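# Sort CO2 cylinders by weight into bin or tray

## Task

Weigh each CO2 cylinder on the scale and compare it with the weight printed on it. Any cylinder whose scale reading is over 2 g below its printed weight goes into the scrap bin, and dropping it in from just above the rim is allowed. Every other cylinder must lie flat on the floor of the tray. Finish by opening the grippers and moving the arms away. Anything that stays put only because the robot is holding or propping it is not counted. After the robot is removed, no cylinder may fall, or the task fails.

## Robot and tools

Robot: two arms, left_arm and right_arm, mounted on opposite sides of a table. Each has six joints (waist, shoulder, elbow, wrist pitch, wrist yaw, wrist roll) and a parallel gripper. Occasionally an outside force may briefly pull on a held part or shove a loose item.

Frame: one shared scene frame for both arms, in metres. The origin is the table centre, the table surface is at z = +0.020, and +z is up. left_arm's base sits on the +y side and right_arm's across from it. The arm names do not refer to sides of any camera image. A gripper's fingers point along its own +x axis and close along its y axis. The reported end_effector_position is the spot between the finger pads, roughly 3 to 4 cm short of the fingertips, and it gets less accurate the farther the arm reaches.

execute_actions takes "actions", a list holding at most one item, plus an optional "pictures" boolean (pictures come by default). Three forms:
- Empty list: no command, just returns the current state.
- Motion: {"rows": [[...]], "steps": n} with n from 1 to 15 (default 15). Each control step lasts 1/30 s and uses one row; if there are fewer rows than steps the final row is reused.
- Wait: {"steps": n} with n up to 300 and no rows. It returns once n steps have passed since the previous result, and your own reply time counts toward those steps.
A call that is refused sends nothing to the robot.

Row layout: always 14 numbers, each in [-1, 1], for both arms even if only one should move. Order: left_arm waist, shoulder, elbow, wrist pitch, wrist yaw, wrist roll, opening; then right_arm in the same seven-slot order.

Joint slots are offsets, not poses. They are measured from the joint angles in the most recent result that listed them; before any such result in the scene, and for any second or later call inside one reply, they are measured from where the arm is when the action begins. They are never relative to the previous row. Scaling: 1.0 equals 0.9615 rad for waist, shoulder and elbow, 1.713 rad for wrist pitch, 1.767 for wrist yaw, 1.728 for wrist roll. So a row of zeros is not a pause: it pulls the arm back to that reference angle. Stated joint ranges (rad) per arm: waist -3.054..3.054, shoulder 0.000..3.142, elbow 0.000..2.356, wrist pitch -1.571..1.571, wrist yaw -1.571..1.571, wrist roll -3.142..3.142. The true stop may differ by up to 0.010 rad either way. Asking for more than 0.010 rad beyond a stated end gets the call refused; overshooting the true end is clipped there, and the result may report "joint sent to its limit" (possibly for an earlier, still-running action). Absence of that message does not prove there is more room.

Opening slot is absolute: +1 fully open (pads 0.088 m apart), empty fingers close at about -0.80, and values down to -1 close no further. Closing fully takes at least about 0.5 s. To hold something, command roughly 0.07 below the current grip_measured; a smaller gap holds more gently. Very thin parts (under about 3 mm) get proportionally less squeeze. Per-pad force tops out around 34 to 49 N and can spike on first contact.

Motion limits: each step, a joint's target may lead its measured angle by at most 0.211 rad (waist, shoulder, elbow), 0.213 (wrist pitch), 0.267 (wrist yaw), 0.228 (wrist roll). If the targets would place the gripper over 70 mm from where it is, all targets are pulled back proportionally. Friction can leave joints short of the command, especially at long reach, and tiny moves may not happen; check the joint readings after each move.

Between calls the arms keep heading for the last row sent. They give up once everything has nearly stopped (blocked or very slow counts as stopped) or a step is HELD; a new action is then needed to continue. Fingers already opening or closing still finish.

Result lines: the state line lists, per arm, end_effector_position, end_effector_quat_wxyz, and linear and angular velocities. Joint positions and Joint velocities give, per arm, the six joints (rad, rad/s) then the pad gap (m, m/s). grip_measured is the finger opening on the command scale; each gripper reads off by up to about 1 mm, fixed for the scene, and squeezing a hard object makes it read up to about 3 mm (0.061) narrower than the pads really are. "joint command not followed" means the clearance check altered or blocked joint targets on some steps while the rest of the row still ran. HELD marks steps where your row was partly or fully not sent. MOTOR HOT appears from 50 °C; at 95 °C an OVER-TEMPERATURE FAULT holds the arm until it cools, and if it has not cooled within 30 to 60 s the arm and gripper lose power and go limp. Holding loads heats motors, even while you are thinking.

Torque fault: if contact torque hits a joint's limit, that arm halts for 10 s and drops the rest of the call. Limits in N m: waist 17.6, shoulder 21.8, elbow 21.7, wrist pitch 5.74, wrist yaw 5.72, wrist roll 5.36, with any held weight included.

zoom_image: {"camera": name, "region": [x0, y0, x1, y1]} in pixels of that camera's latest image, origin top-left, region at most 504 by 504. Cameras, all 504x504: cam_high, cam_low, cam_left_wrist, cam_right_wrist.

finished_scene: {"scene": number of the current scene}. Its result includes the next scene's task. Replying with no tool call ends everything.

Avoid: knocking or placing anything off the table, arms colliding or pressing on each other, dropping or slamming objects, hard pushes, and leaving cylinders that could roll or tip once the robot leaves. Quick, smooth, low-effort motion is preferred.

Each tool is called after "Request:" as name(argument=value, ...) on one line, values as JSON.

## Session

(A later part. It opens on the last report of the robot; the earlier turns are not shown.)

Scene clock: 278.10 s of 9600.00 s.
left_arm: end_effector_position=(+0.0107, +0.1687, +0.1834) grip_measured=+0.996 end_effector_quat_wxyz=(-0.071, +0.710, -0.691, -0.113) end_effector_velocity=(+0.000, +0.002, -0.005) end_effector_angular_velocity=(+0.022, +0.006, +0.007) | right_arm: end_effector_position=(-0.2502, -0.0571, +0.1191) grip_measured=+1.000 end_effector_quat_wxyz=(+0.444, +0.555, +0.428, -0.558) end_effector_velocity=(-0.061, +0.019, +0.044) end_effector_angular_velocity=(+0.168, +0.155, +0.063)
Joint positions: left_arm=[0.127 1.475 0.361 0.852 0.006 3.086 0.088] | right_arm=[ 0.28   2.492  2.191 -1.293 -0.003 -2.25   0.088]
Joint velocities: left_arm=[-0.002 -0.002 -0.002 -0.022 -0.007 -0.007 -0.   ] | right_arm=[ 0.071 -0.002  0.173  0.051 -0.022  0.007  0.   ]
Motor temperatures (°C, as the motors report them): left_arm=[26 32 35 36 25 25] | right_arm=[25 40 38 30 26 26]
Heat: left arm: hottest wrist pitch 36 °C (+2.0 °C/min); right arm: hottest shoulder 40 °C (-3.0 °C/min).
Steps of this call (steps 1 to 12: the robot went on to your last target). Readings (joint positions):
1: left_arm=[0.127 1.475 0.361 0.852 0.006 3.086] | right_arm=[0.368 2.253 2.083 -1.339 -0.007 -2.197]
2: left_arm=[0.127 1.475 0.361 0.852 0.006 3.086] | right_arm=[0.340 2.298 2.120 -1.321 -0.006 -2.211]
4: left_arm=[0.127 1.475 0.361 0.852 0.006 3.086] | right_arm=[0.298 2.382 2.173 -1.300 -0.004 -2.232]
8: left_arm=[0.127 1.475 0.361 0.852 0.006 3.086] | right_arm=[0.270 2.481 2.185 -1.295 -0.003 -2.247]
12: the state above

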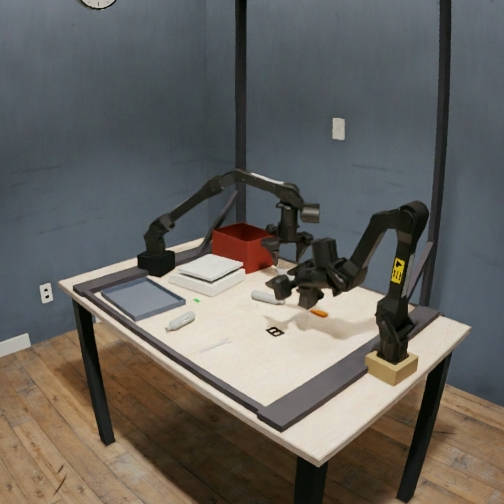

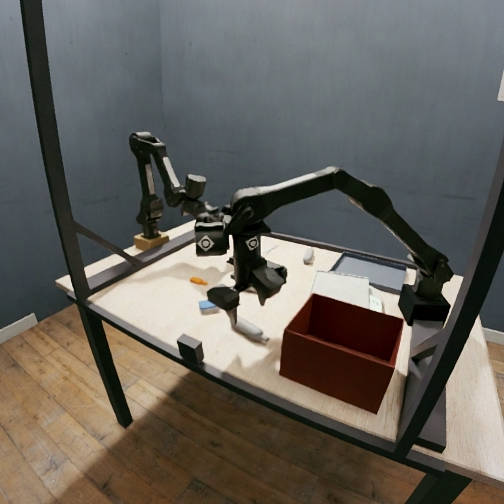

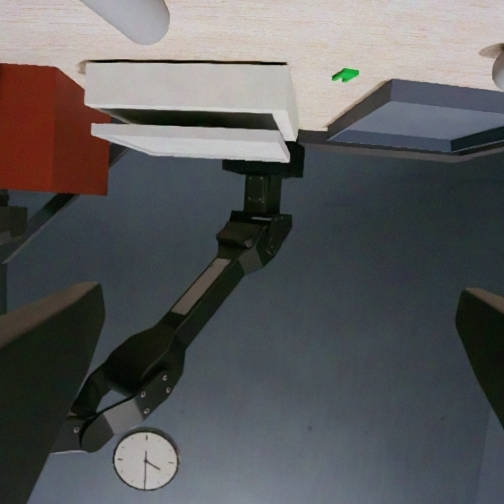

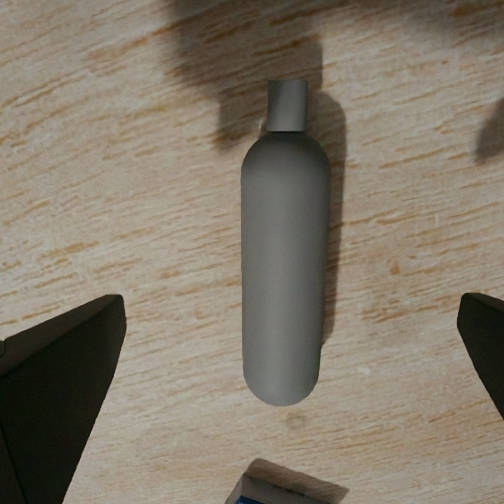

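Request:
execute_actions(actions=[{"rows": [
[0,0,0,0,0,0,1, 0,0,0,0.005,0,0,1],
[0,0,0,0,0,0,1, 0,0.002,-0.02,0.016,0,0,1],
[0,0,0,0,0,0,1, 0,0.004,-0.045,0.031,0,0,1],
[0,0,0,0,0,0,1, 0,0.006,-0.075,0.05,0,0,0.9],
[0,0,0,0,0,0,1, 0,0.008,-0.105,0.069,0,0,0.8],
[0,0,0,0,0,0,1, 0,0.010,-0.133,0.087,0,0,0.7],
[0,0,0,0,0,0,1, 0,0.012,-0.157,0.102,0,0,0.6],
[0,0,0,0,0,0,1, 0,0.012,-0.176,0.114,0,0,0.5],
[0,0,0,0,0,0,1, 0,0.012,-0.189,0.123,0,0,0.4],
[0,0,0,0,0,0,1, 0,0.012,-0.196,0.127,0,0,0.3],
[0,0,0,0,0,0,1, 0,0.012,-0.199,0.129,0,0,0.2],
[0,0,0,0,0,0,1, 0,0.012,-0.199,0.129,0,0,0.12],
[0,0,0,0,0,0,1, 0,0.012,-0.199,0.129,0,0,0.05],
[0,0,0,0,0,0,1, 0,0.012,-0.199,0.129,0,0,-0.02],
[0,0,0,0,0,0,1, 0,0.012,-0.199,0.129,0,0,-0.08]
], "steps": 15}], pictures=false)

Request:
execute_actions(actions=[{"rows": [
[0,0,0,0,0,0,1, 0,0,0,0,0,0,-0.12],
[0,0,0,0,0,0,1, 0,0,0,0,0,0,-0.15],
[0,0,0,0,0,0,1, 0,0,0,0,0,0,-0.18],
[0,0,0,0,0,0,1, 0,0,0,0,0,0,-0.21],
[0,0,0,0,0,0,1, 0,0,0,0,0,0,-0.24],
[0,0,0,0,0,0,1, 0,0,0,0,0,0,-0.27],
[0,0,0,0,0,0,1, 0,0,0,0,0,0,-0.3]
], "steps": 8}], pictures=false)

Request:
execute_actions(actions=[{"rows": [
[0,0,0,0,0,0,1, 0,-0.02,0,0,0,0,-0.3],
[0,0,0,0,0,0,1, 0,-0.05,-0.01,0.007,0,0,-0.3],
[0,0,0,0,0,0,1, 0,-0.085,-0.04,0.029,0,0,-0.3],
[0,0,0,0,0,0,1, 0,-0.125,-0.08,0.059,0,0.005,-0.3],
[0,0,0,0,0,0,1, -0.01,-0.17,-0.13,0.096,0,0.015,-0.3],
[0,0,0,0,0,0,1, -0.03,-0.22,-0.19,0.133,0,0.03,-0.3],
[0,0,0,0,0,0,1, -0.055,-0.27,-0.25,0.170,0,0.05,-0.3],
[0,0,0,0,0,0,1, -0.085,-0.32,-0.31,0.207,0,0.07,-0.3],
[0,0,0,0,0,0,1, -0.12,-0.37,-0.37,0.244,0,0.09,-0.3],
[0,0,0,0,0,0,1, -0.155,-0.42,-0.43,0.281,0,0.11,-0.3],
[0,0,0,0,0,0,1, -0.19,-0.47,-0.49,0.318,0,0.13,-0.3],
[0,0,0,0,0,0,1, -0.225,-0.52,-0.55,0.355,0,0.15,-0.3],
[0,0,0,0,0,0,1, -0.26,-0.57,-0.61,0.392,0,0.17,-0.3],
[0,0,0,0,0,0,1, -0.295,-0.62,-0.67,0.429,0,0.19,-0.3],
[0,0,0,0,0,0,1, -0.33,-0.67,-0.73,0.466,0,0.21,-0.3]
], "steps": 15}], pictures=false)

Request:
execute_actions(actions=[{"rows": [
[0,0,0,0,0,0,1, -0.12,-0.2,-0.21,0.12,0,0.06,-0.3],
[0,0,0,0,0,0,1, -0.155,-0.25,-0.27,0.157,0,0.08,-0.3],
[0,0,0,0,0,0,1, -0.185,-0.30,-0.33,0.194,0,0.10,-0.3],
[0,0,0,0,0,0,1, -0.21,-0.34,-0.39,0.231,0,0.12,-0.3],
[0,0,0,0,0,0,1, -0.23,-0.375,-0.45,0.268,0,0.14,-0.3],
[0,0,0,0,0,0,1, -0.245,-0.405,-0.50,0.305,0,0.16,-0.3],
[0,0,0,0,0,0,1, -0.255,-0.425,-0.545,0.342,0,0.18,-0.3],
[0,0,0,0,0,0,1, -0.26,-0.44,-0.58,0.375,0,0.195,-0.3],
[0,0,0,0,0,0,1, -0.26,-0.44,-0.60,0.405,0,0.21,-0.3],
[0,0,0,0,0,0,1, -0.26,-0.44,-0.61,0.425,0,0.22,-0.3],
[0,0,0,0,0,0,1, -0.26,-0.44,-0.61,0.437,0,0.22,-0.3]
], "steps": 15}])

Scene clock: 300.13 s of 9600.00 s.
left_arm: end_effector_position=(+0.0107, +0.1687, +0.1834) grip_measured=+0.996 end_effector_quat_wxyz=(-0.071, +0.710, -0.691, -0.113) end_effector_velocity=(+0.000, +0.001, -0.002) end_effector_angular_velocity=(+0.007, +0.005, +0.007) | right_arm: end_effector_position=(-0.2507, -0.0583, +0.0715) grip_measured=+0.101 end_effector_quat_wxyz=(+0.436, +0.555, +0.438, -0.557) end_effector_velocity=(-0.007, +0.009, -0.004) end_effector_angular_velocity=(+0.044, +0.043, +0.005)
Joint positions: left_arm=[0.127 1.475 0.361 0.852 0.006 3.086 0.088] | right_arm=[ 0.283  2.498  2.011 -1.081 -0.004 -2.25   0.044]
Joint velocities: left_arm=[-0.002 -0.002 -0.002 -0.007 -0.007 -0.007 -0.   ] | right_arm=[-0.002 -0.002 -0.022  0.081 -0.007 -0.007 -0.105]
Motor temperatures (°C, as the motors report them): left_arm=[26 32 35 36 25 25] | right_arm=[25 51 38 30 26 26]
Heat: left arm: hottest wrist pitch 36 °C (+1.0 °C/min); right arm: hottest shoulder 51 °C (+11.0 °C/min). Fold the right arm in close to its base before you think long.
MOTOR HOT: a motor of the right arm reached 50 °C. Now the hottest motor of the right arm, joint 2 (shoulder), reports 51 °C. The temperature limit of the motors' drives, at which the controller stops that arm, is 95 °C. To cool a motor, set the load down, stop pushing, or move to a pose that needs little force.
Steps of this call (steps 1 to 30: the robot went on to your last target; steps 31 to 190: nothing new was sent; then 15.20 s passed at rest; steps 191 to 205: all 15 steps of this action). Readings (joint positions):
191: left_arm=[0.127 1.475 0.361 0.852 0.006 3.086] | right_arm=[0.285 2.492 2.203 -1.289 -0.004 -2.250]
192: left_arm=[0.127 1.475 0.361 0.852 0.006 3.086] | right_arm=[0.284 2.492 2.200 -1.286 -0.004 -2.250]
194: left_arm=[0.127 1.475 0.361 0.852 0.006 3.086] | right_arm=[0.284 2.492 2.177 -1.255 -0.004 -2.250]
198: left_arm=[0.127 1.475 0.361 0.852 0.006 3.086] | right_arm=[0.283 2.492 2.085 -1.158 -0.004 -2.250]
205: the state above

Scene clock: 300.40 s of 9600.00 s.
left_arm: end_effector_position=(+0.0107, +0.1687, +0.1834) grip_measured=+0.996 end_effector_quat_wxyz=(-0.071, +0.710, -0.691, -0.113) end_effector_velocity=(-0.002, +0.002, -0.006) end_effector_angular_velocity=(+0.027, +0.006, +0.002) | right_arm: end_effector_position=(-0.2509, -0.0581, +0.0715) grip_measured=-0.228 end_effector_quat_wxyz=(+0.435, +0.555, +0.438, -0.557) end_effector_velocity=(-0.001, +0.001, +0.001) end_effector_angular_velocity=(+0.001, +0.010, +0.005)
Joint positions: left_arm=[0.127 1.475 0.361 0.852 0.006 3.086 0.088] | right_arm=[ 0.283  2.498  2.011 -1.08  -0.004 -2.25   0.028]
Joint velocities: left_arm=[-0.007  0.002 -0.002 -0.022 -0.007 -0.007 -0.   ] | right_arm=[-0.002 -0.002 -0.002  0.007 -0.007 -0.007  0.   ]
Motor temperatures (°C, as the motors report them): left_arm=[26 32 35 36 25 25] | right_arm=[25 51 38 30 26 26]
Heat: left arm: hottest wrist pitch 36 °C (+1.0 °C/min); right arm: hottest shoulder 51 °C (+11.2 °C/min). Fold the right arm in close to its base before you think long.
MOTOR HOT: still on. Now the hottest motor of the right arm, joint 2 (shoulder), reports 51 °C; a drive's own limit is 95 °C.
Steps of this call (steps 1 to 8: all 8 steps of this action). Readings (joint positions):
1: left_arm=[0.127 1.475 0.361 0.852 0.006 3.086] | right_arm=[0.283 2.498 2.011 -1.079 -0.004 -2.250]
2: left_arm=[0.127 1.475 0.361 0.852 0.006 3.086] | right_arm=[0.283 2.498 2.011 -1.079 -0.004 -2.250]
4: left_arm=[0.127 1.475 0.361 0.852 0.006 3.086] | right_arm=[0.283 2.498 2.011 -1.079 -0.004 -2.250]
8: the state above

Scene clock: 300.90 s of 9600.00 s.
left_arm: end_effector_position=(+0.0107, +0.1687, +0.1834) grip_measured=+0.996 end_effector_quat_wxyz=(-0.071, +0.710, -0.691, -0.113) end_effector_velocity=(+0.002, +0.002, -0.005) end_effector_angular_velocity=(+0.022, -0.008, +0.008) | right_arm: end_effector_position=(-0.1689, +0.0111, +0.1817) grip_measured=-0.228 end_effector_quat_wxyz=(+0.074, +0.613, +0.483, -0.621) end_effector_velocity=(+0.547, +0.155, +0.282) end_effector_angular_velocity=(+1.074, +1.113, -1.972)
Joint positions: left_arm=[0.127 1.475 0.361 0.852 0.006 3.086 0.088] | right_arm=[ 0.063  2.002  1.483 -0.466 -0.007 -1.984  0.028]
Joint velocities: left_arm=[ 0.002 -0.002 -0.002 -0.022 -0.007  0.007 -0.   ] | right_arm=[-1.14  -1.414 -1.614  1.648 -0.007  1.004 -0.   ]
Motor temperatures (°C, as the motors report them): left_arm=[26 32 35 36 25 25] | right_arm=[25 51 37 30 26 26]
Heat: left arm: hottest wrist pitch 36 °C (+1.0 °C/min); right arm: hottest shoulder 51 °C (+11.1 °C/min). Fold the right arm in close to its base before you think long.
MOTOR HOT: still on. Now the hottest motor of the right arm, joint 2 (shoulder), reports 51 °C; a drive's own limit is 95 °C.
Steps of this call (steps 1 to 15: all 15 steps of this action). Readings (joint positions):
1: left_arm=[0.127 1.475 0.361 0.852 0.006 3.086] | right_arm=[0.283 2.498 2.011 -1.080 -0.004 -2.250]
2: left_arm=[0.127 1.475 0.361 0.852 0.006 3.086] | right_arm=[0.283 2.495 2.010 -1.079 -0.004 -2.250]
4: left_arm=[0.127 1.475 0.361 0.852 0.006 3.086] | right_arm=[0.283 2.473 1.985 -1.047 -0.004 -2.250]
8: left_arm=[0.127 1.475 0.361 0.852 0.006 3.086] | right_arm=[0.268 2.338 1.831 -0.862 -0.008 -2.194]
15: the state above

Scene clock: 301.40 s of 9600.00 s.
left_arm: end_effector_position=(+0.0107, +0.1687, +0.1834) grip_measured=+0.996 end_effector_quat_wxyz=(-0.071, +0.710, -0.691, -0.113) end_effector_velocity=(-0.000, +0.000, -0.000) end_effector_angular_velocity=(-0.003, +0.009, -0.003) | right_arm: end_effector_position=(-0.0436, +0.0080, +0.2547) grip_measured=-0.228 end_effector_quat_wxyz=(+0.310, -0.565, -0.447, +0.620) end_effector_velocity=(+0.001, -0.005, -0.008) end_effector_angular_velocity=(+0.077, +0.105, -0.036)
Joint positions: left_arm=[0.127 1.475 0.361 0.852 0.006 3.086 0.088] | right_arm=[-0.188  1.599  0.909  0.253 -0.005 -1.616  0.028]
Joint velocities: left_arm=[ 0.002  0.002 -0.002  0.007  0.007 -0.007 -0.   ] | right_arm=[-0.002 -0.002 -0.12   0.212 -0.007  0.095  0.   ]
Motor temperatures (°C, as the motors report them): left_arm=[26 32 35 36 25 25] | right_arm=[25 51 37 30 26 26]
Heat: left arm: hottest wrist pitch 36 °C (+1.0 °C/min); right arm: hottest shoulder 51 °C (+11.2 °C/min). Fold the right arm in close to its base before you think long.
MOTOR HOT: still on. Now the hottest motor of the right arm, joint 2 (shoulder), reports 51 °C; a drive's own limit is 95 °C.
Steps of this call (steps 1 to 15: all 15 steps of this action). Readings (joint positions):
1: left_arm=[0.127 1.475 0.361 0.852 0.006 3.086] | right_arm=[0.025 1.953 1.428 -0.407 -0.006 -1.953]
2: left_arm=[0.127 1.475 0.361 0.852 0.006 3.086] | right_arm=[-0.012 1.904 1.370 -0.347 -0.005 -1.923]
4: left_arm=[0.127 1.475 0.361 0.852 0.006 3.086] | right_arm=[-0.081 1.806 1.254 -0.225 -0.005 -1.859]
8: left_arm=[0.127 1.475 0.361 0.852 0.006 3.086] | right_arm=[-0.172 1.644 1.044 0.022 -0.003 -1.726]
15: the state above

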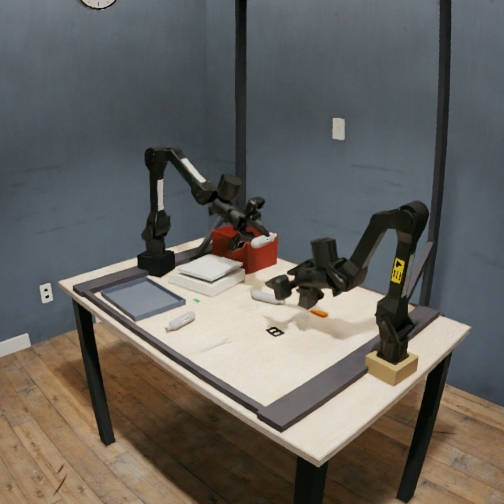

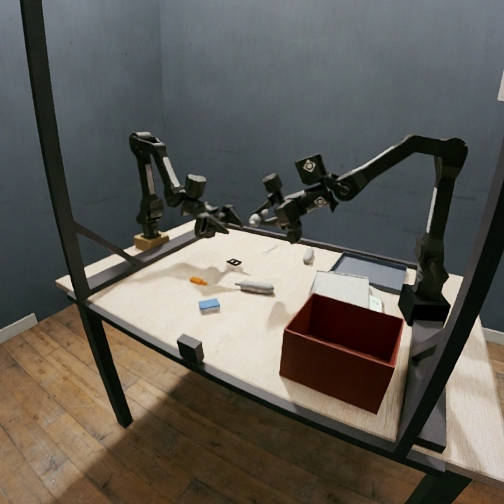

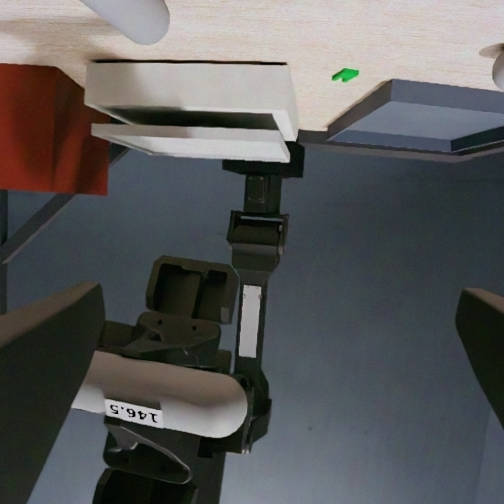

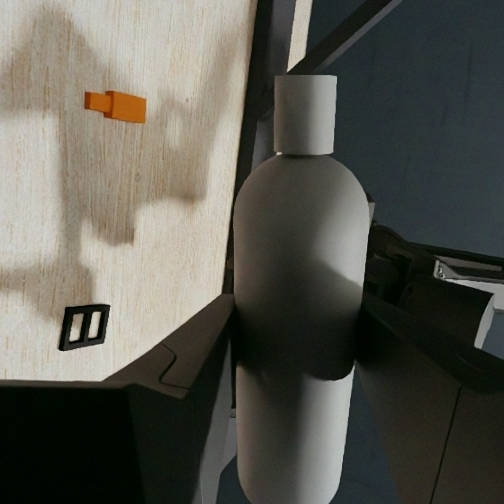

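Request:
zoom_image(camera="cam_left_wrist", region=[90, 375, 180, 445])

Region (90, 375, 180, 445) of cam_left_wrist's 504x504 image, scaled by 5.600, with more detail than that image has.

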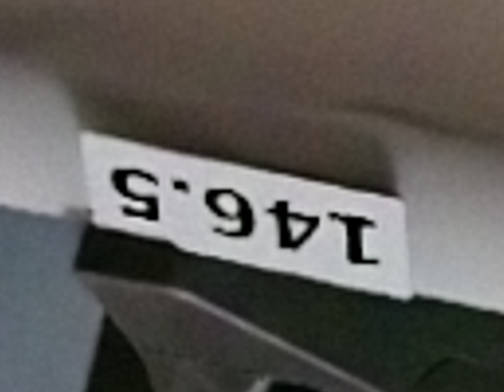

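Request:
execute_actions(actions=[{"rows": [
[0,0,0,0,0,0,1, 0.003,-0.015,-0.01,-0.005,0,0,-0.3],
[0,0,0,0,0,0,1, 0.008,-0.02,-0.01,-0.035,0,-0.003,-0.3],
[0,0,0,0,0,0,1, 0.018,-0.027,-0.01,-0.07,0,-0.01,-0.3],
[0,0,0,0,0,0,1, 0.03,-0.036,-0.01,-0.11,0,-0.02,-0.3],
[0,0,0,0,0,0,1, 0.046,-0.047,-0.01,-0.15,0,-0.033,-0.3],
[0,0,0,0,0,0,1, 0.065,-0.059,-0.01,-0.19,0,-0.048,-0.3],
[0,0,0,0,0,0,1, 0.086,-0.072,-0.01,-0.23,0,-0.065,-0.3],
[0,0,0,0,0,0,1, 0.108,-0.086,-0.01,-0.27,0,-0.083,-0.3],
[0,0,0,0,0,0,1, 0.13,-0.10,-0.01,-0.31,0,-0.101,-0.3],
[0,0,0,0,0,0,1, 0.152,-0.114,-0.01,-0.35,0,-0.119,-0.3],
[0,0,0,0,0,0,1, 0.174,-0.127,-0.01,-0.39,0,-0.137,-0.3],
[0,0,0,0,0,0,1, 0.195,-0.139,-0.01,-0.43,0,-0.154,-0.3],
[0,0,0,0,0,0,1, 0.213,-0.15,-0.01,-0.47,0,-0.169,-0.3],
[0,0,0,0,0,0,1, 0.228,-0.159,-0.01,-0.55,0,-0.181,-0.3],
[0,0,0,0,0,0,1, 0.239,-0.165,-0.01,-0.668,0,-0.19,-0.3]
], "steps": 15}], pictures=false)

Request:
execute_actions(actions=[{"steps": 10}], pictures=false)

Request:
execute_actions(actions=[{"rows": [
[0,0,0,0,0,0,1, 0,0,-0.012,-0.003,0,0,-0.3],
[0,0,0,0,0,0,1, 0,0,-0.028,-0.005,0,0,-0.3],
[0,0,0,0,0,0,1, 0,0,-0.047,-0.005,0,0,-0.3],
[0,0,0,0,0,0,1, 0,0,-0.068,-0.005,0,0,-0.3],
[0,0,0,0,0,0,1, 0,0,-0.088,-0.005,0,0,-0.3],
[0,0,0,0,0,0,1, 0,0,-0.106,-0.005,0,0,-0.3],
[0,0,0,0,0,0,1, 0,0,-0.121,-0.005,0,0,-0.3],
[0,0,0,0,0,0,1, 0,0,-0.133,-0.005,0,0,-0.3],
[0,0,0,0,0,0,1, 0,0,-0.141,-0.005,0,0,-0.3],
[0,0,0,0,0,0,1, 0,0,-0.146,-0.005,0,0,-0.3],
[0,0,0,0,0,0,1, 0,0,-0.147,-0.005,0,0,-0.3],
[0,0,0,0,0,0,1, 0,0,-0.147,-0.005,0,0,-0.3],
[0,0,0,0,0,0,1, 0,0,-0.147,-0.005,0,0,-0.28],
[0,0,0,0,0,0,1, 0,0,-0.147,-0.005,0,0,-0.25],
[0,0,0,0,0,0,1, 0,0,-0.147,-0.005,0,0,-0.22]
], "steps": 15}], pictures=false)

Request:
execute_actions(actions=[{"rows": [
[0,0,0,0,0,0,1, 0,0,0,0,0,0,-0.19],
[0,0,0,0,0,0,1, 0,0,0,0,0,0,-0.16],
[0,0,0,0,0,0,1, 0,0,0,0,0,0,-0.13],
[0,0,0,0,0,0,1, 0,0,0,0,0,0,-0.09],
[0,0,0,0,0,0,1, 0,0,0,0,0,0,-0.03],
[0,0,0,0,0,0,1, 0,0,0,0,0,0,0.04],
[0,0,0,0,0,0,1, 0,0,0,0,0,0,0.10]
], "steps": 12}], pictures=false)

Request:
execute_actions(actions=[{"steps": 12}])

Scene clock: 321.27 s of 9600.00 s.
left_arm: end_effector_position=(+0.0107, +0.1687, +0.1834) grip_measured=+0.996 end_effector_quat_wxyz=(-0.071, +0.710, -0.691, -0.113) end_effector_velocity=(+0.002, +0.001, -0.002) end_effector_angular_velocity=(+0.007, +0.002, +0.021) | right_arm: end_effector_position=(-0.0865, -0.1234, +0.1814) grip_measured=-0.228 end_effector_quat_wxyz=(+0.060, +0.637, +0.407, -0.652) end_effector_velocity=(-0.029, -0.385, -0.086) end_effector_angular_velocity=(-1.277, -0.828, +1.087)
Joint positions: left_arm=[0.127 1.475 0.361 0.852 0.006 3.086 0.088] | right_arm=[ 0.008  1.476  0.902 -0.5   -0.007 -1.887  0.028]
Joint velocities: left_arm=[-0.002 -0.002 -0.002 -0.007 -0.022 -0.007 -0.   ] | right_arm=[ 0.491 -0.33  -0.002 -1.824 -0.022 -0.667 -0.   ]
Motor temperatures (°C, as the motors report them): left_arm=[26 32 35 36 25 25] | right_arm=[25 50 37 35 26 26]
Heat: left arm: hottest wrist pitch 36 °C (+1.0 °C/min); right arm: hottest shoulder 50 °C (+11.1 °C/min). Fold the right arm in close to its base before you think long.
MOTOR HOT: still on. Now the hottest motor of the right arm, joint 2 (shoulder), reports 50 °C; a drive's own limit is 95 °C.
Steps of this call (steps 1 to 30: the robot went on to your last target; steps 31 to 90: nothing new was sent; then 16.37 s passed at rest; steps 91 to 105: all 15 steps of this action). Readings (joint positions):
91: left_arm=[0.127 1.475 0.361 0.852 0.006 3.086] | right_arm=[-0.188 1.596 0.902 0.273 -0.005 -1.608]
92: left_arm=[0.127 1.475 0.361 0.852 0.006 3.086] | right_arm=[-0.187 1.596 0.902 0.257 -0.005 -1.608]
94: left_arm=[0.127 1.475 0.361 0.852 0.006 3.086] | right_arm=[-0.182 1.587 0.902 0.180 -0.005 -1.621]
98: left_arm=[0.127 1.475 0.361 0.852 0.006 3.086] | right_arm=[-0.135 1.563 0.902 -0.059 -0.004 -1.695]
105: the state above

Scene clock: 321.60 s of 9600.00 s.
left_arm: end_effector_position=(+0.0107, +0.1687, +0.1834) grip_measured=+0.996 end_effector_quat_wxyz=(-0.071, +0.710, -0.691, -0.113) end_effector_velocity=(+0.000, +0.000, +0.001) end_effector_angular_velocity=(-0.008, +0.019, +0.010) | right_arm: end_effector_position=(-0.0652, -0.1992, +0.1610) grip_measured=-0.228 end_effector_quat_wxyz=(+0.218, +0.649, +0.317, -0.656) end_effector_velocity=(+0.014, -0.033, +0.002) end_effector_angular_velocity=(-0.131, -0.048, -0.009)
Joint positions: left_arm=[0.127 1.475 0.361 0.852 0.006 3.086 0.088] | right_arm=[ 0.039  1.452  0.898 -0.875 -0.007 -1.939  0.028]
Joint velocities: left_arm=[-0.002 -0.002 -0.002  0.007 -0.007 -0.022 -0.   ] | right_arm=[-0.002 -0.032 -0.002 -0.168 -0.007  0.007 -0.   ]
Motor temperatures (°C, as the motors report them): left_arm=[26 32 35 36 25 25] | right_arm=[25 50 37 35 26 26]
Heat: left arm: hottest wrist pitch 36 °C (+1.0 °C/min); right arm: hottest shoulder 50 °C (+11.0 °C/min). Fold the right arm in close to its base before you think long.
MOTOR HOT: still on. Now the hottest motor of the right arm, joint 2 (shoulder), reports 50 °C; a drive's own limit is 95 °C.
Steps of this call (steps 1 to 10: the robot went on to your last target). Readings (joint positions):
1: left_arm=[0.127 1.475 0.361 0.852 0.006 3.086] | right_arm=[0.022 1.467 0.902 -0.563 -0.007 -1.905]
2: left_arm=[0.127 1.475 0.361 0.852 0.006 3.086] | right_arm=[0.032 1.460 0.902 -0.625 -0.008 -1.917]
4: left_arm=[0.127 1.475 0.361 0.852 0.006 3.086] | right_arm=[0.039 1.455 0.902 -0.749 -0.008 -1.930]
8: left_arm=[0.127 1.475 0.361 0.852 0.006 3.086] | right_arm=[0.039 1.454 0.898 -0.864 -0.007 -1.938]
10: the state above

Scene clock: 322.10 s of 9600.00 s.
left_arm: end_effector_position=(+0.0107, +0.1687, +0.1834) grip_measured=+0.996 end_effector_quat_wxyz=(-0.071, +0.710, -0.691, -0.113) end_effector_velocity=(-0.002, -0.000, +0.000) end_effector_angular_velocity=(+0.002, +0.023, -0.004) | right_arm: end_effector_position=(-0.0478, -0.2394, +0.1275) grip_measured=-0.228 end_effector_quat_wxyz=(+0.269, +0.652, +0.267, -0.657) end_effector_velocity=(+0.000, -0.003, -0.003) end_effector_angular_velocity=(-0.010, +0.004, +0.005)
Joint positions: left_arm=[0.127 1.475 0.361 0.852 0.006 3.086 0.088] | right_arm=[ 0.039  1.452  0.764 -0.885 -0.007 -1.939  0.028]
Joint velocities: left_arm=[-0.002 -0.002  0.002 -0.007  0.007 -0.022  0.   ] | right_arm=[-0.002  0.002 -0.012  0.007 -0.007 -0.007  0.002]
Motor temperatures (°C, as the motors report them): left_arm=[26 32 35 36 25 25] | right_arm=[25 50 37 35 26 26]
Heat: left arm: hottest wrist pitch 36 °C (+1.0 °C/min); right arm: hottest shoulder 50 °C (+11.1 °C/min). Fold the right arm in close to its base before you think long.
MOTOR HOT: still on. Now the hottest motor of the right arm, joint 2 (shoulder), reports 50 °C; a drive's own limit is 95 °C.
Steps of this call (steps 1 to 15: all 15 steps of this action). Readings (joint positions):
1: left_arm=[0.127 1.475 0.361 0.852 0.006 3.086] | right_arm=[0.039 1.452 0.897 -0.880 -0.007 -1.939]
2: left_arm=[0.127 1.475 0.361 0.852 0.006 3.086] | right_arm=[0.039 1.452 0.894 -0.880 -0.007 -1.939]
4: left_arm=[0.127 1.475 0.361 0.852 0.006 3.086] | right_arm=[0.039 1.452 0.877 -0.880 -0.007 -1.939]
8: left_arm=[0.127 1.475 0.361 0.852 0.006 3.086] | right_arm=[0.039 1.452 0.811 -0.883 -0.007 -1.939]
15: the state above

Scene clock: 322.50 s of 9600.00 s.
left_arm: end_effector_position=(+0.0107, +0.1687, +0.1834) grip_measured=+0.996 end_effector_quat_wxyz=(-0.071, +0.710, -0.691, -0.113) end_effector_velocity=(+0.002, +0.002, -0.005) end_effector_angular_velocity=(+0.017, +0.002, +0.021) | right_arm: end_effector_position=(-0.0478, -0.2394, +0.1275) grip_measured=+0.080 end_effector_quat_wxyz=(+0.269, +0.652, +0.267, -0.657) end_effector_velocity=(+0.000, +0.001, -0.000) end_effector_angular_velocity=(+0.004, +0.010, -0.000)
Joint positions: left_arm=[0.127 1.475 0.361 0.852 0.006 3.086 0.088] | right_arm=[ 0.039  1.452  0.764 -0.885 -0.007 -1.939  0.043]
Joint velocities: left_arm=[-0.002  0.002 -0.007 -0.007 -0.022 -0.007 -0.   ] | right_arm=[-0.007 -0.002 -0.002  0.007 -0.007 -0.007  0.01 ]
Motor temperatures (°C, as the motors report them): left_arm=[26 32 35 36 25 25] | right_arm=[25 50 37 35 26 26]
Heat: left arm: hottest wrist pitch 36 °C (+1.0 °C/min); right arm: hottest shoulder 50 °C (+11.0 °C/min). Fold the right arm in close to its base before you think long.
MOTOR HOT: still on. Now the hottest motor of the right arm, joint 2 (shoulder), reports 50 °C; a drive's own limit is 95 °C.
Steps of this call (steps 1 to 12: all 12 steps of this action). Readings (joint positions):
1: left_arm=[0.127 1.475 0.361 0.852 0.006 3.086] | right_arm=[0.039 1.452 0.764 -0.885 -0.007 -1.939]
2: left_arm=[0.127 1.475 0.361 0.852 0.006 3.086] | right_arm=[0.039 1.452 0.764 -0.885 -0.007 -1.939]
4: left_arm=[0.127 1.475 0.361 0.852 0.006 3.086] | right_arm=[0.039 1.452 0.764 -0.885 -0.007 -1.939]
8: left_arm=[0.127 1.475 0.361 0.852 0.006 3.086] | right_arm=[0.039 1.452 0.764 -0.885 -0.007 -1.939]
12: the state above

Scene clock: 322.90 s of 9600.00 s.
left_arm: end_effector_position=(+0.0107, +0.1687, +0.1834) grip_measured=+0.996 end_effector_quat_wxyz=(-0.071, +0.710, -0.691, -0.113) end_effector_velocity=(+0.002, -0.001, +0.003) end_effector_angular_velocity=(-0.012, +0.005, +0.011) | right_arm: end_effector_position=(-0.0478, -0.2394, +0.1275) grip_measured=+0.097 end_effector_quat_wxyz=(+0.269, +0.652, +0.267, -0.657) end_effector_velocity=(+0.001, -0.004, -0.001) end_effector_angular_velocity=(-0.014, +0.002, +0.020)
Joint positions: left_arm=[0.127 1.475 0.361 0.852 0.006 3.086 0.088] | right_arm=[ 0.039  1.452  0.764 -0.885 -0.007 -1.939  0.044]
Joint velocities: left_arm=[ 0.002 -0.002  0.002  0.007 -0.007 -0.007 -0.   ] | right_arm=[-0.002 -0.002 -0.007 -0.007 -0.007 -0.022 -0.   ]
Motor temperatures (°C, as the motors report them): left_arm=[26 32 35 36 25 25] | right_arm=[25 50 37 35 26 26]
Heat: left arm: hottest wrist pitch 36 °C (+1.0 °C/min); right arm: hottest shoulder 50 °C (+11.1 °C/min). Fold the right arm in close to its base before you think long.
MOTOR HOT: still on. Now the hottest motor of the right arm, joint 2 (shoulder), reports 50 °C; a drive's own limit is 95 °C.
Steps of this call (steps 1 to 12: the robot went on to your last target). Readings (joint positions):
1: left_arm=[0.127 1.475 0.361 0.852 0.006 3.086] | right_arm=[0.039 1.452 0.764 -0.885 -0.007 -1.939]
2: left_arm=[0.127 1.475 0.361 0.852 0.006 3.086] | right_arm=[0.039 1.452 0.764 -0.885 -0.007 -1.939]
4: left_arm=[0.127 1.475 0.361 0.852 0.006 3.086] | right_arm=[0.039 1.452 0.764 -0.885 -0.007 -1.939]
8: left_arm=[0.127 1.475 0.361 0.852 0.006 3.086] | right_arm=[0.039 1.452 0.764 -0.885 -0.007 -1.939]
12: the state above

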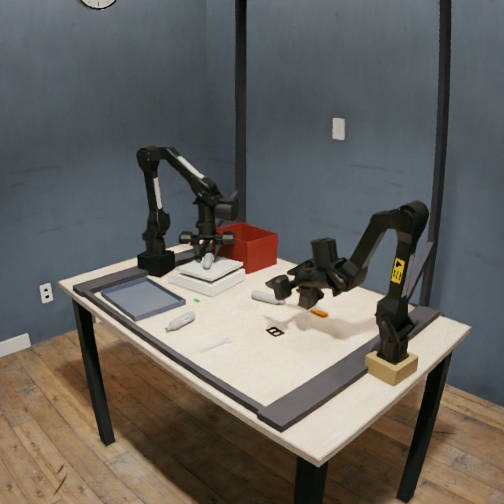

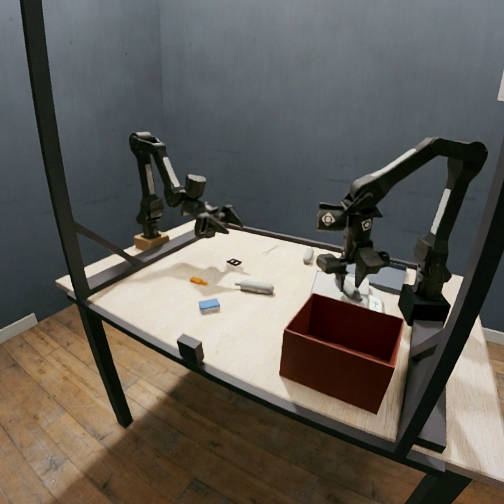

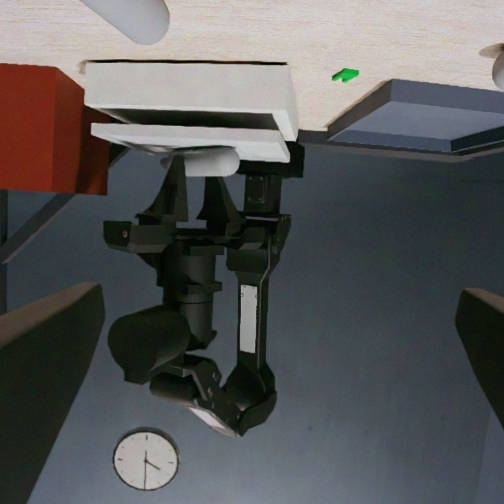

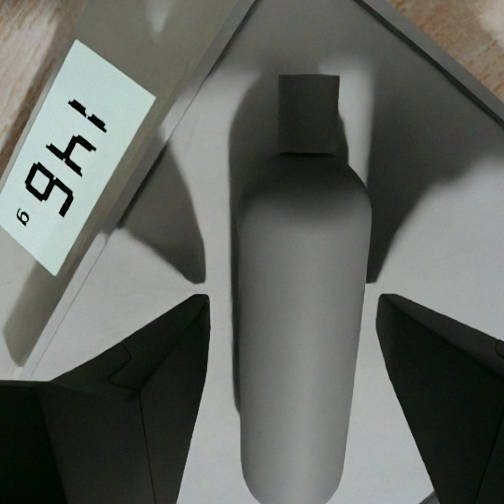

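Request:
execute_actions(actions=[])

Scene clock: 340.50 s of 9600.00 s.
left_arm: end_effector_position=(+0.0107, +0.1687, +0.1834) grip_measured=+0.996 end_effector_quat_wxyz=(-0.071, +0.710, -0.691, -0.113) end_effector_velocity=(+0.000, -0.001, +0.003) end_effector_angular_velocity=(-0.012, +0.005, +0.007) | right_arm: end_effector_position=(-0.0478, -0.2394, +0.1275) grip_measured=+0.097 end_effector_quat_wxyz=(+0.269, +0.652, +0.267, -0.657) end_effector_velocity=(+0.001, +0.002, -0.000) end_effector_angular_velocity=(+0.010, -0.004, +0.005)
Joint positions: left_arm=[0.127 1.475 0.361 0.852 0.006 3.086 0.088] | right_arm=[ 0.039  1.452  0.764 -0.885 -0.007 -1.939  0.044]
Joint velocities: left_arm=[-0.002 -0.002  0.002  0.007 -0.007 -0.007 -0.   ] | right_arm=[-0.002 -0.002 -0.002  0.007  0.007 -0.007  0.   ]
Motor temperatures (°C, as the motors report them): left_arm=[26 32 35 36 25 25] | right_arm=[25 45 36 33 26 26]
Heat: left arm: hottest wrist pitch 36 °C (+0.0 °C/min); right arm: hottest shoulder 45 °C (+4.0 °C/min).
MOTOR HOT: cleared. Now the hottest motor of the right arm, joint 2 (shoulder), reports 45 °C.
Steps of this call (steps 1 to 15: the robot went on to your last target; steps 16 to 90: nothing new was sent; then 14.60 s passed at rest). Readings (joint positions):
1: left_arm=[0.127 1.475 0.361 0.852 0.006 3.086] | right_arm=[0.039 1.452 0.764 -0.885 -0.007 -1.939]
2: left_arm=[0.127 1.475 0.361 0.852 0.006 3.086] | right_arm=[0.039 1.452 0.764 -0.885 -0.007 -1.939]
4: left_arm=[0.127 1.475 0.361 0.852 0.006 3.086] | right_arm=[0.039 1.452 0.764 -0.885 -0.007 -1.939]
8: left_arm=[0.127 1.475 0.361 0.852 0.006 3.086] | right_arm=[0.039 1.452 0.764 -0.885 -0.007 -1.939]
90: the state above
All arms were judged still, so your last target was given up. Only a new action makes them travel on or press farther. Fingers that are still opening or closing keep moving.

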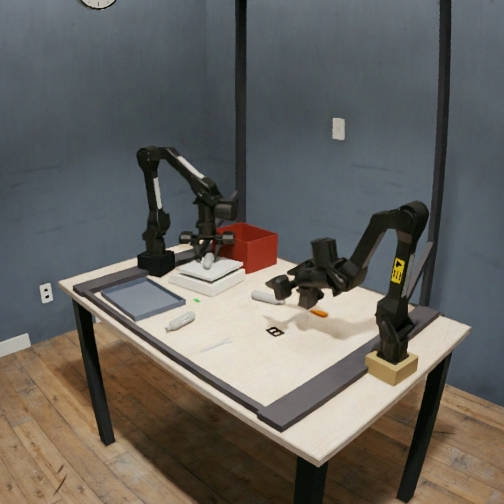

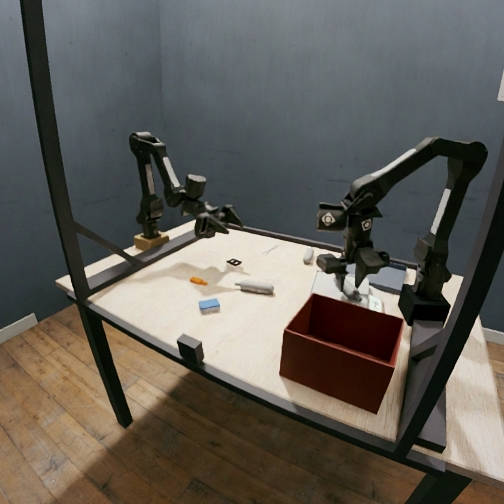

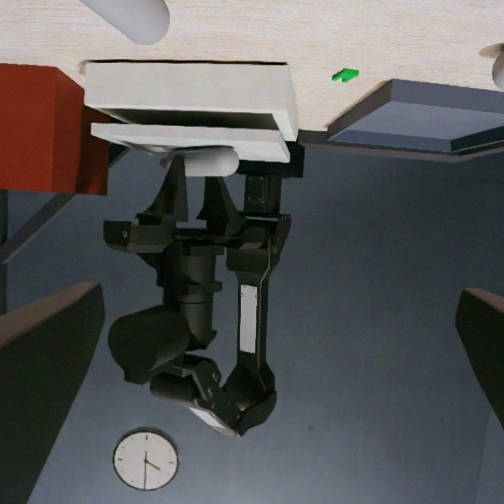

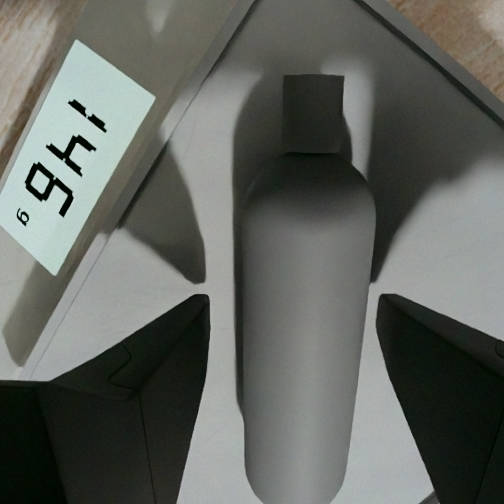

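146 vs 146.5 → tray.

Request:
execute_actions(actions=[{"rows": [
[0,0,0,0,0,0,1, 0,0,0,0,0,0,0.0],
[0,0,0,0,0,0,1, 0,0,0,0,0,0,-0.07],
[0,0,0,0,0,0,1, 0,0,0,0,0,0,-0.12],
[0,0,0,0,0,0,1, 0,0,0,0,0,0,-0.15],
[0,0,0,0,0,0,1, 0,0,0,0,0,0,-0.18],
[0,0,0,0,0,0,1, 0,0,0,0,0,0,-0.21],
[0,0,0,0,0,0,1, 0,0,0,0,0,0,-0.24],
[0,0,0,0,0,0,1, 0,0,0,0,0,0,-0.27],
[0,0,0,0,0,0,1, 0,0,0,0,0,0,-0.3]
], "steps": 9}], pictures=false)

Request:
execute_actions(actions=[{"rows": [
[0,0,0,0,0,0,1, 0,0,0.02,-0.011,0,0,-0.3],
[0,0,0,0,0,0,1, 0,0,0.05,-0.028,0,0,-0.3],
[0,0,0,0,0,0,1, -0.01,0,0.08,-0.044,0,0,-0.3],
[0,0,0,0,0,0,1, -0.03,0,0.105,-0.057,0,-0.01,-0.3],
[0,0,0,0,0,0,1, -0.06,0,0.12,-0.064,0,-0.03,-0.3],
[0,0,0,0,0,0,1, -0.10,0,0.122,-0.065,0,-0.055,-0.3],
[0,0,0,0,0,0,1, -0.15,0,0.122,-0.065,0,-0.085,-0.3],
[0,0,0,0,0,0,1, -0.21,0,0.122,-0.065,0,-0.115,-0.3],
[0,0,0,0,0,0,1, -0.275,0,0.122,-0.065,0,-0.145,-0.3],
[0,0,0,0,0,0,1, -0.34,0,0.122,-0.065,0,-0.17,-0.3],
[0,0,0,0,0,0,1, -0.405,0,0.122,-0.065,0,-0.188,-0.3],
[0,0,0,0,0,0,1, -0.47,0,0.122,-0.065,0,-0.2,-0.3],
[0,0,0,0,0,0,1, -0.535,0,0.122,-0.065,0,-0.2,-0.3],
[0,0,0,0,0,0,1, -0.61,0,0.122,-0.065,0,-0.2,-0.3],
[0,0,0,0,0,0,1, -0.75,0,0.122,-0.065,0,-0.2,-0.3]
], "steps": 15}], pictures=false)

Request:
execute_actions(actions=[{"rows": [
[0,0,0,0,0,0,1, -0.2,0,0,0,0,-0.015,-0.3],
[0,0,0,0,0,0,1, -0.265,0,0,0,0,-0.025,-0.3],
[0,0,0,0,0,0,1, -0.33,0,0,0,0,-0.035,-0.3],
[0,0,0,0,0,0,1, -0.395,0.002,-0.01,0.007,0,-0.045,-0.3],
[0,0,0,0,0,0,1, -0.46,0.006,-0.027,0.018,0,-0.055,-0.3],
[0,0,0,0,0,0,1, -0.525,0.012,-0.05,0.034,0,-0.065,-0.3],
[0,0,0,0,0,0,1, -0.59,0.018,-0.078,0.052,0,-0.075,-0.3],
[0,0,0,0,0,0,1, -0.655,0.025,-0.108,0.072,0,-0.085,-0.3],
[0,0,0,0,0,0,1, -0.715,0.032,-0.138,0.092,0,-0.093,-0.3],
[0,0,0,0,0,0,1, -0.765,0.038,-0.165,0.11,0,-0.098,-0.3],
[0,0,0,0,0,0,1, -0.80,0.043,-0.187,0.125,0,-0.1,-0.3],
[0,0,0,0,0,0,1, -0.82,0.047,-0.203,0.136,0,-0.1,-0.3],
[0,0,0,0,0,0,1, -0.832,0.049,-0.212,0.142,0,-0.1,-0.3]
], "steps": 15}], pictures=false)

Request:
execute_actions(actions=[{"steps": 5}])

Scene clock: 348.37 s of 9600.00 s.
left_arm: end_effector_position=(+0.0107, +0.1687, +0.1834) grip_measured=+0.996 end_effector_quat_wxyz=(-0.071, +0.710, -0.691, -0.113) end_effector_velocity=(+0.000, +0.003, -0.005) end_effector_angular_velocity=(+0.022, +0.006, +0.007) | right_arm: end_effector_position=(-0.0478, -0.2395, +0.1275) grip_measured=-0.216 end_effector_quat_wxyz=(+0.269, +0.652, +0.267, -0.657) end_effector_velocity=(+0.003, -0.003, -0.001) end_effector_angular_velocity=(-0.008, -0.011, +0.020)
Joint positions: left_arm=[0.127 1.475 0.361 0.852 0.006 3.086 0.088] | right_arm=[ 0.039  1.452  0.764 -0.885 -0.007 -1.939  0.028]
Joint velocities: left_arm=[-0.002 -0.007 -0.007 -0.022 -0.007 -0.007 -0.   ] | right_arm=[-0.002 -0.002 -0.007 -0.007  0.007 -0.022 -0.038]
Motor temperatures (°C, as the motors report them): left_arm=[26 32 35 37 25 25] | right_arm=[25 43 36 32 26 26]
Heat: left arm: hottest wrist pitch 37 °C (+1.0 °C/min); right arm: hottest shoulder 43 °C (-3.0 °C/min).
Steps of this call (steps 1 to 90: nothing new was sent; then 4.57 s passed at rest; steps 91 to 99: all 9 steps of this action). Readings (joint positions):
91: left_arm=[0.127 1.475 0.361 0.852 0.006 3.086] | right_arm=[0.039 1.452 0.764 -0.885 -0.007 -1.939]
92: left_arm=[0.127 1.475 0.361 0.852 0.006 3.086] | right_arm=[0.039 1.452 0.764 -0.885 -0.007 -1.939]
94: left_arm=[0.127 1.475 0.361 0.852 0.006 3.086] | right_arm=[0.039 1.452 0.764 -0.885 -0.007 -1.939]
98: left_arm=[0.127 1.475 0.361 0.852 0.006 3.086] | right_arm=[0.039 1.452 0.764 -0.885 -0.007 -1.939]
99: the state above

Scene clock: 348.87 s of 9600.00 s.
left_arm: end_effector_position=(+0.0107, +0.1687, +0.1834) grip_measured=+0.996 end_effector_quat_wxyz=(-0.071, +0.710, -0.691, -0.113) end_effector_velocity=(-0.004, +0.003, -0.008) end_effector_angular_velocity=(+0.031, +0.024, -0.009) | right_arm: end_effector_position=(+0.0556, -0.2112, +0.1524) grip_measured=-0.231 end_effector_quat_wxyz=(+0.210, +0.672, +0.211, -0.678) end_effector_velocity=(+0.417, -0.030, +0.003) end_effector_angular_velocity=(+0.011, +0.007, -1.568)
Joint positions: left_arm=[0.127 1.475 0.361 0.852 0.006 3.086 0.088] | right_arm=[-0.45   1.452  0.871 -0.991 -0.01  -2.257  0.028]
Joint velocities: left_arm=[-0.007  0.002 -0.007 -0.022  0.007 -0.022 -0.   ] | right_arm=[-1.853 -0.007  0.007 -0.007 -0.007 -0.286 -0.   ]
Motor temperatures (°C, as the motors report them): left_arm=[26 32 35 37 25 25] | right_arm=[25 43 36 32 26 26]
Heat: left arm: hottest wrist pitch 37 °C (+1.0 °C/min); right arm: hottest shoulder 43 °C (-3.0 °C/min).
Steps of this call (steps 1 to 15: all 15 steps of this action). Readings (joint positions):
1: left_arm=[0.127 1.475 0.361 0.852 0.006 3.086] | right_arm=[0.039 1.452 0.765 -0.887 -0.007 -1.939]
2: left_arm=[0.127 1.475 0.361 0.852 0.006 3.086] | right_arm=[0.039 1.452 0.770 -0.896 -0.007 -1.939]
4: left_arm=[0.127 1.475 0.361 0.852 0.006 3.086] | right_arm=[0.036 1.452 0.797 -0.939 -0.008 -1.940]
8: left_arm=[0.127 1.475 0.361 0.852 0.006 3.086] | right_arm=[-0.052 1.452 0.860 -0.977 -0.011 -2.039]
15: the state above

Scene clock: 349.37 s of 9600.00 s.
left_arm: end_effector_position=(+0.0107, +0.1687, +0.1834) grip_measured=+0.996 end_effector_quat_wxyz=(-0.071, +0.710, -0.691, -0.113) end_effector_velocity=(+0.000, +0.002, -0.005) end_effector_angular_velocity=(+0.022, +0.006, +0.007) | right_arm: end_effector_position=(+0.1968, -0.2996, +0.1019) grip_measured=-0.231 end_effector_quat_wxyz=(+0.002, -0.702, +0.006, +0.712) end_effector_velocity=(-0.001, -0.086, -0.069) end_effector_angular_velocity=(-0.081, +0.107, -0.249)
Joint positions: left_arm=[0.127 1.475 0.361 0.852 0.006 3.086 0.088] | right_arm=[-1.229  1.495  0.685 -0.776 -0.005 -2.42   0.028]
Joint velocities: left_arm=[-0.002 -0.002 -0.002 -0.022 -0.007 -0.007 -0.   ] | right_arm=[-0.315  0.066 -0.266  0.198 -0.007 -0.066 -0.   ]
Motor temperatures (°C, as the motors report them): left_arm=[26 32 35 37 25 25] | right_arm=[25 43 36 32 26 26]
Heat: left arm: hottest wrist pitch 37 °C (+1.0 °C/min); right arm: hottest shoulder 43 °C (-3.0 °C/min).
Steps of this call (steps 1 to 15: all 15 steps of this action). Readings (joint positions):
1: left_arm=[0.127 1.475 0.361 0.852 0.006 3.086] | right_arm=[-0.510 1.452 0.871 -0.991 -0.009 -2.264]
2: left_arm=[0.127 1.475 0.361 0.852 0.006 3.086] | right_arm=[-0.568 1.452 0.871 -0.991 -0.008 -2.272]
4: left_arm=[0.127 1.475 0.361 0.852 0.006 3.086] | right_arm=[-0.683 1.452 0.871 -0.991 -0.008 -2.296]
8: left_arm=[0.127 1.475 0.361 0.852 0.006 3.086] | right_arm=[-0.928 1.456 0.832 -0.924 -0.009 -2.359]
15: the state above

Scene clock: 349.53 s of 9600.00 s.
left_arm: end_effector_position=(+0.0107, +0.1687, +0.1834) grip_measured=+0.996 end_effector_quat_wxyz=(-0.071, +0.710, -0.691, -0.113) end_effector_velocity=(+0.002, +0.002, -0.003) end_effector_angular_velocity=(+0.012, -0.009, +0.008) | right_arm: end_effector_position=(+0.1995, -0.3012, +0.0992) grip_measured=-0.231 end_effector_quat_wxyz=(+0.009, -0.704, +0.007, +0.710) end_effector_velocity=(+0.005, -0.002, +0.001) end_effector_angular_velocity=(+0.014, -0.005, -0.005)
Joint positions: left_arm=[0.127 1.475 0.361 0.852 0.006 3.086 0.088] | right_arm=[-1.245  1.497  0.674 -0.752 -0.008 -2.424  0.028]
Joint velocities: left_arm=[ 0.002 -0.002 -0.007 -0.007 -0.007  0.007 -0.   ] | right_arm=[-0.027 -0.002  0.002  0.007 -0.007 -0.022 -0.   ]
Motor temperatures (°C, as the motors report them): left_arm=[26 32 35 37 25 25] | right_arm=[25 43 36 32 26 26]
Heat: left arm: hottest wrist pitch 37 °C (+1.0 °C/min); right arm: hottest shoulder 43 °C (-4.1 °C/min).
Steps of this call (steps 1 to 5: the robot went on to your last target). Readings (joint positions):
1: left_arm=[0.127 1.475 0.361 0.852 0.006 3.086] | right_arm=[-1.237 1.497 0.678 -0.768 -0.005 -2.422]
2: left_arm=[0.127 1.475 0.361 0.852 0.006 3.086] | right_arm=[-1.241 1.497 0.675 -0.762 -0.006 -2.423]
4: left_arm=[0.127 1.475 0.361 0.852 0.006 3.086] | right_arm=[-1.244 1.497 0.674 -0.754 -0.008 -2.424]
5: the state above

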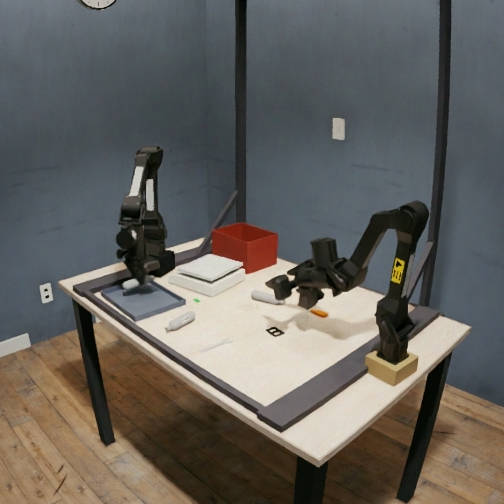

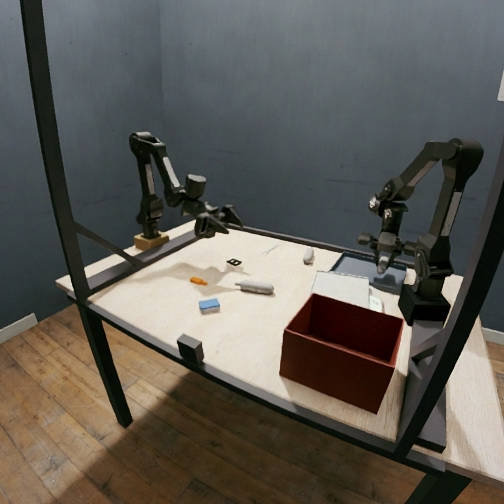

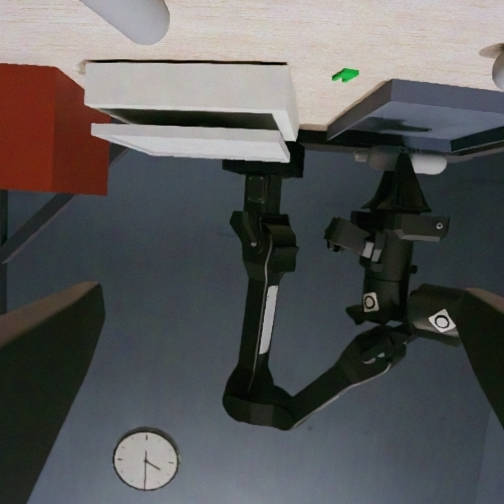

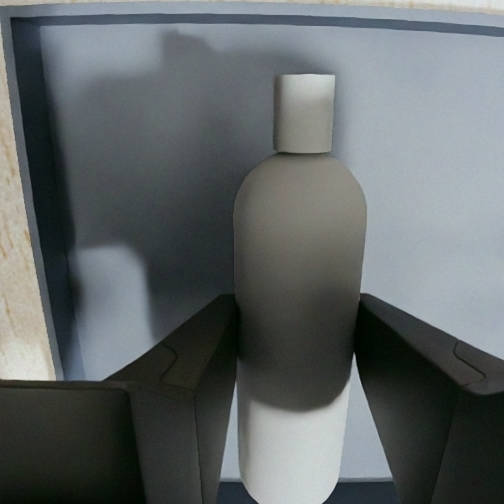

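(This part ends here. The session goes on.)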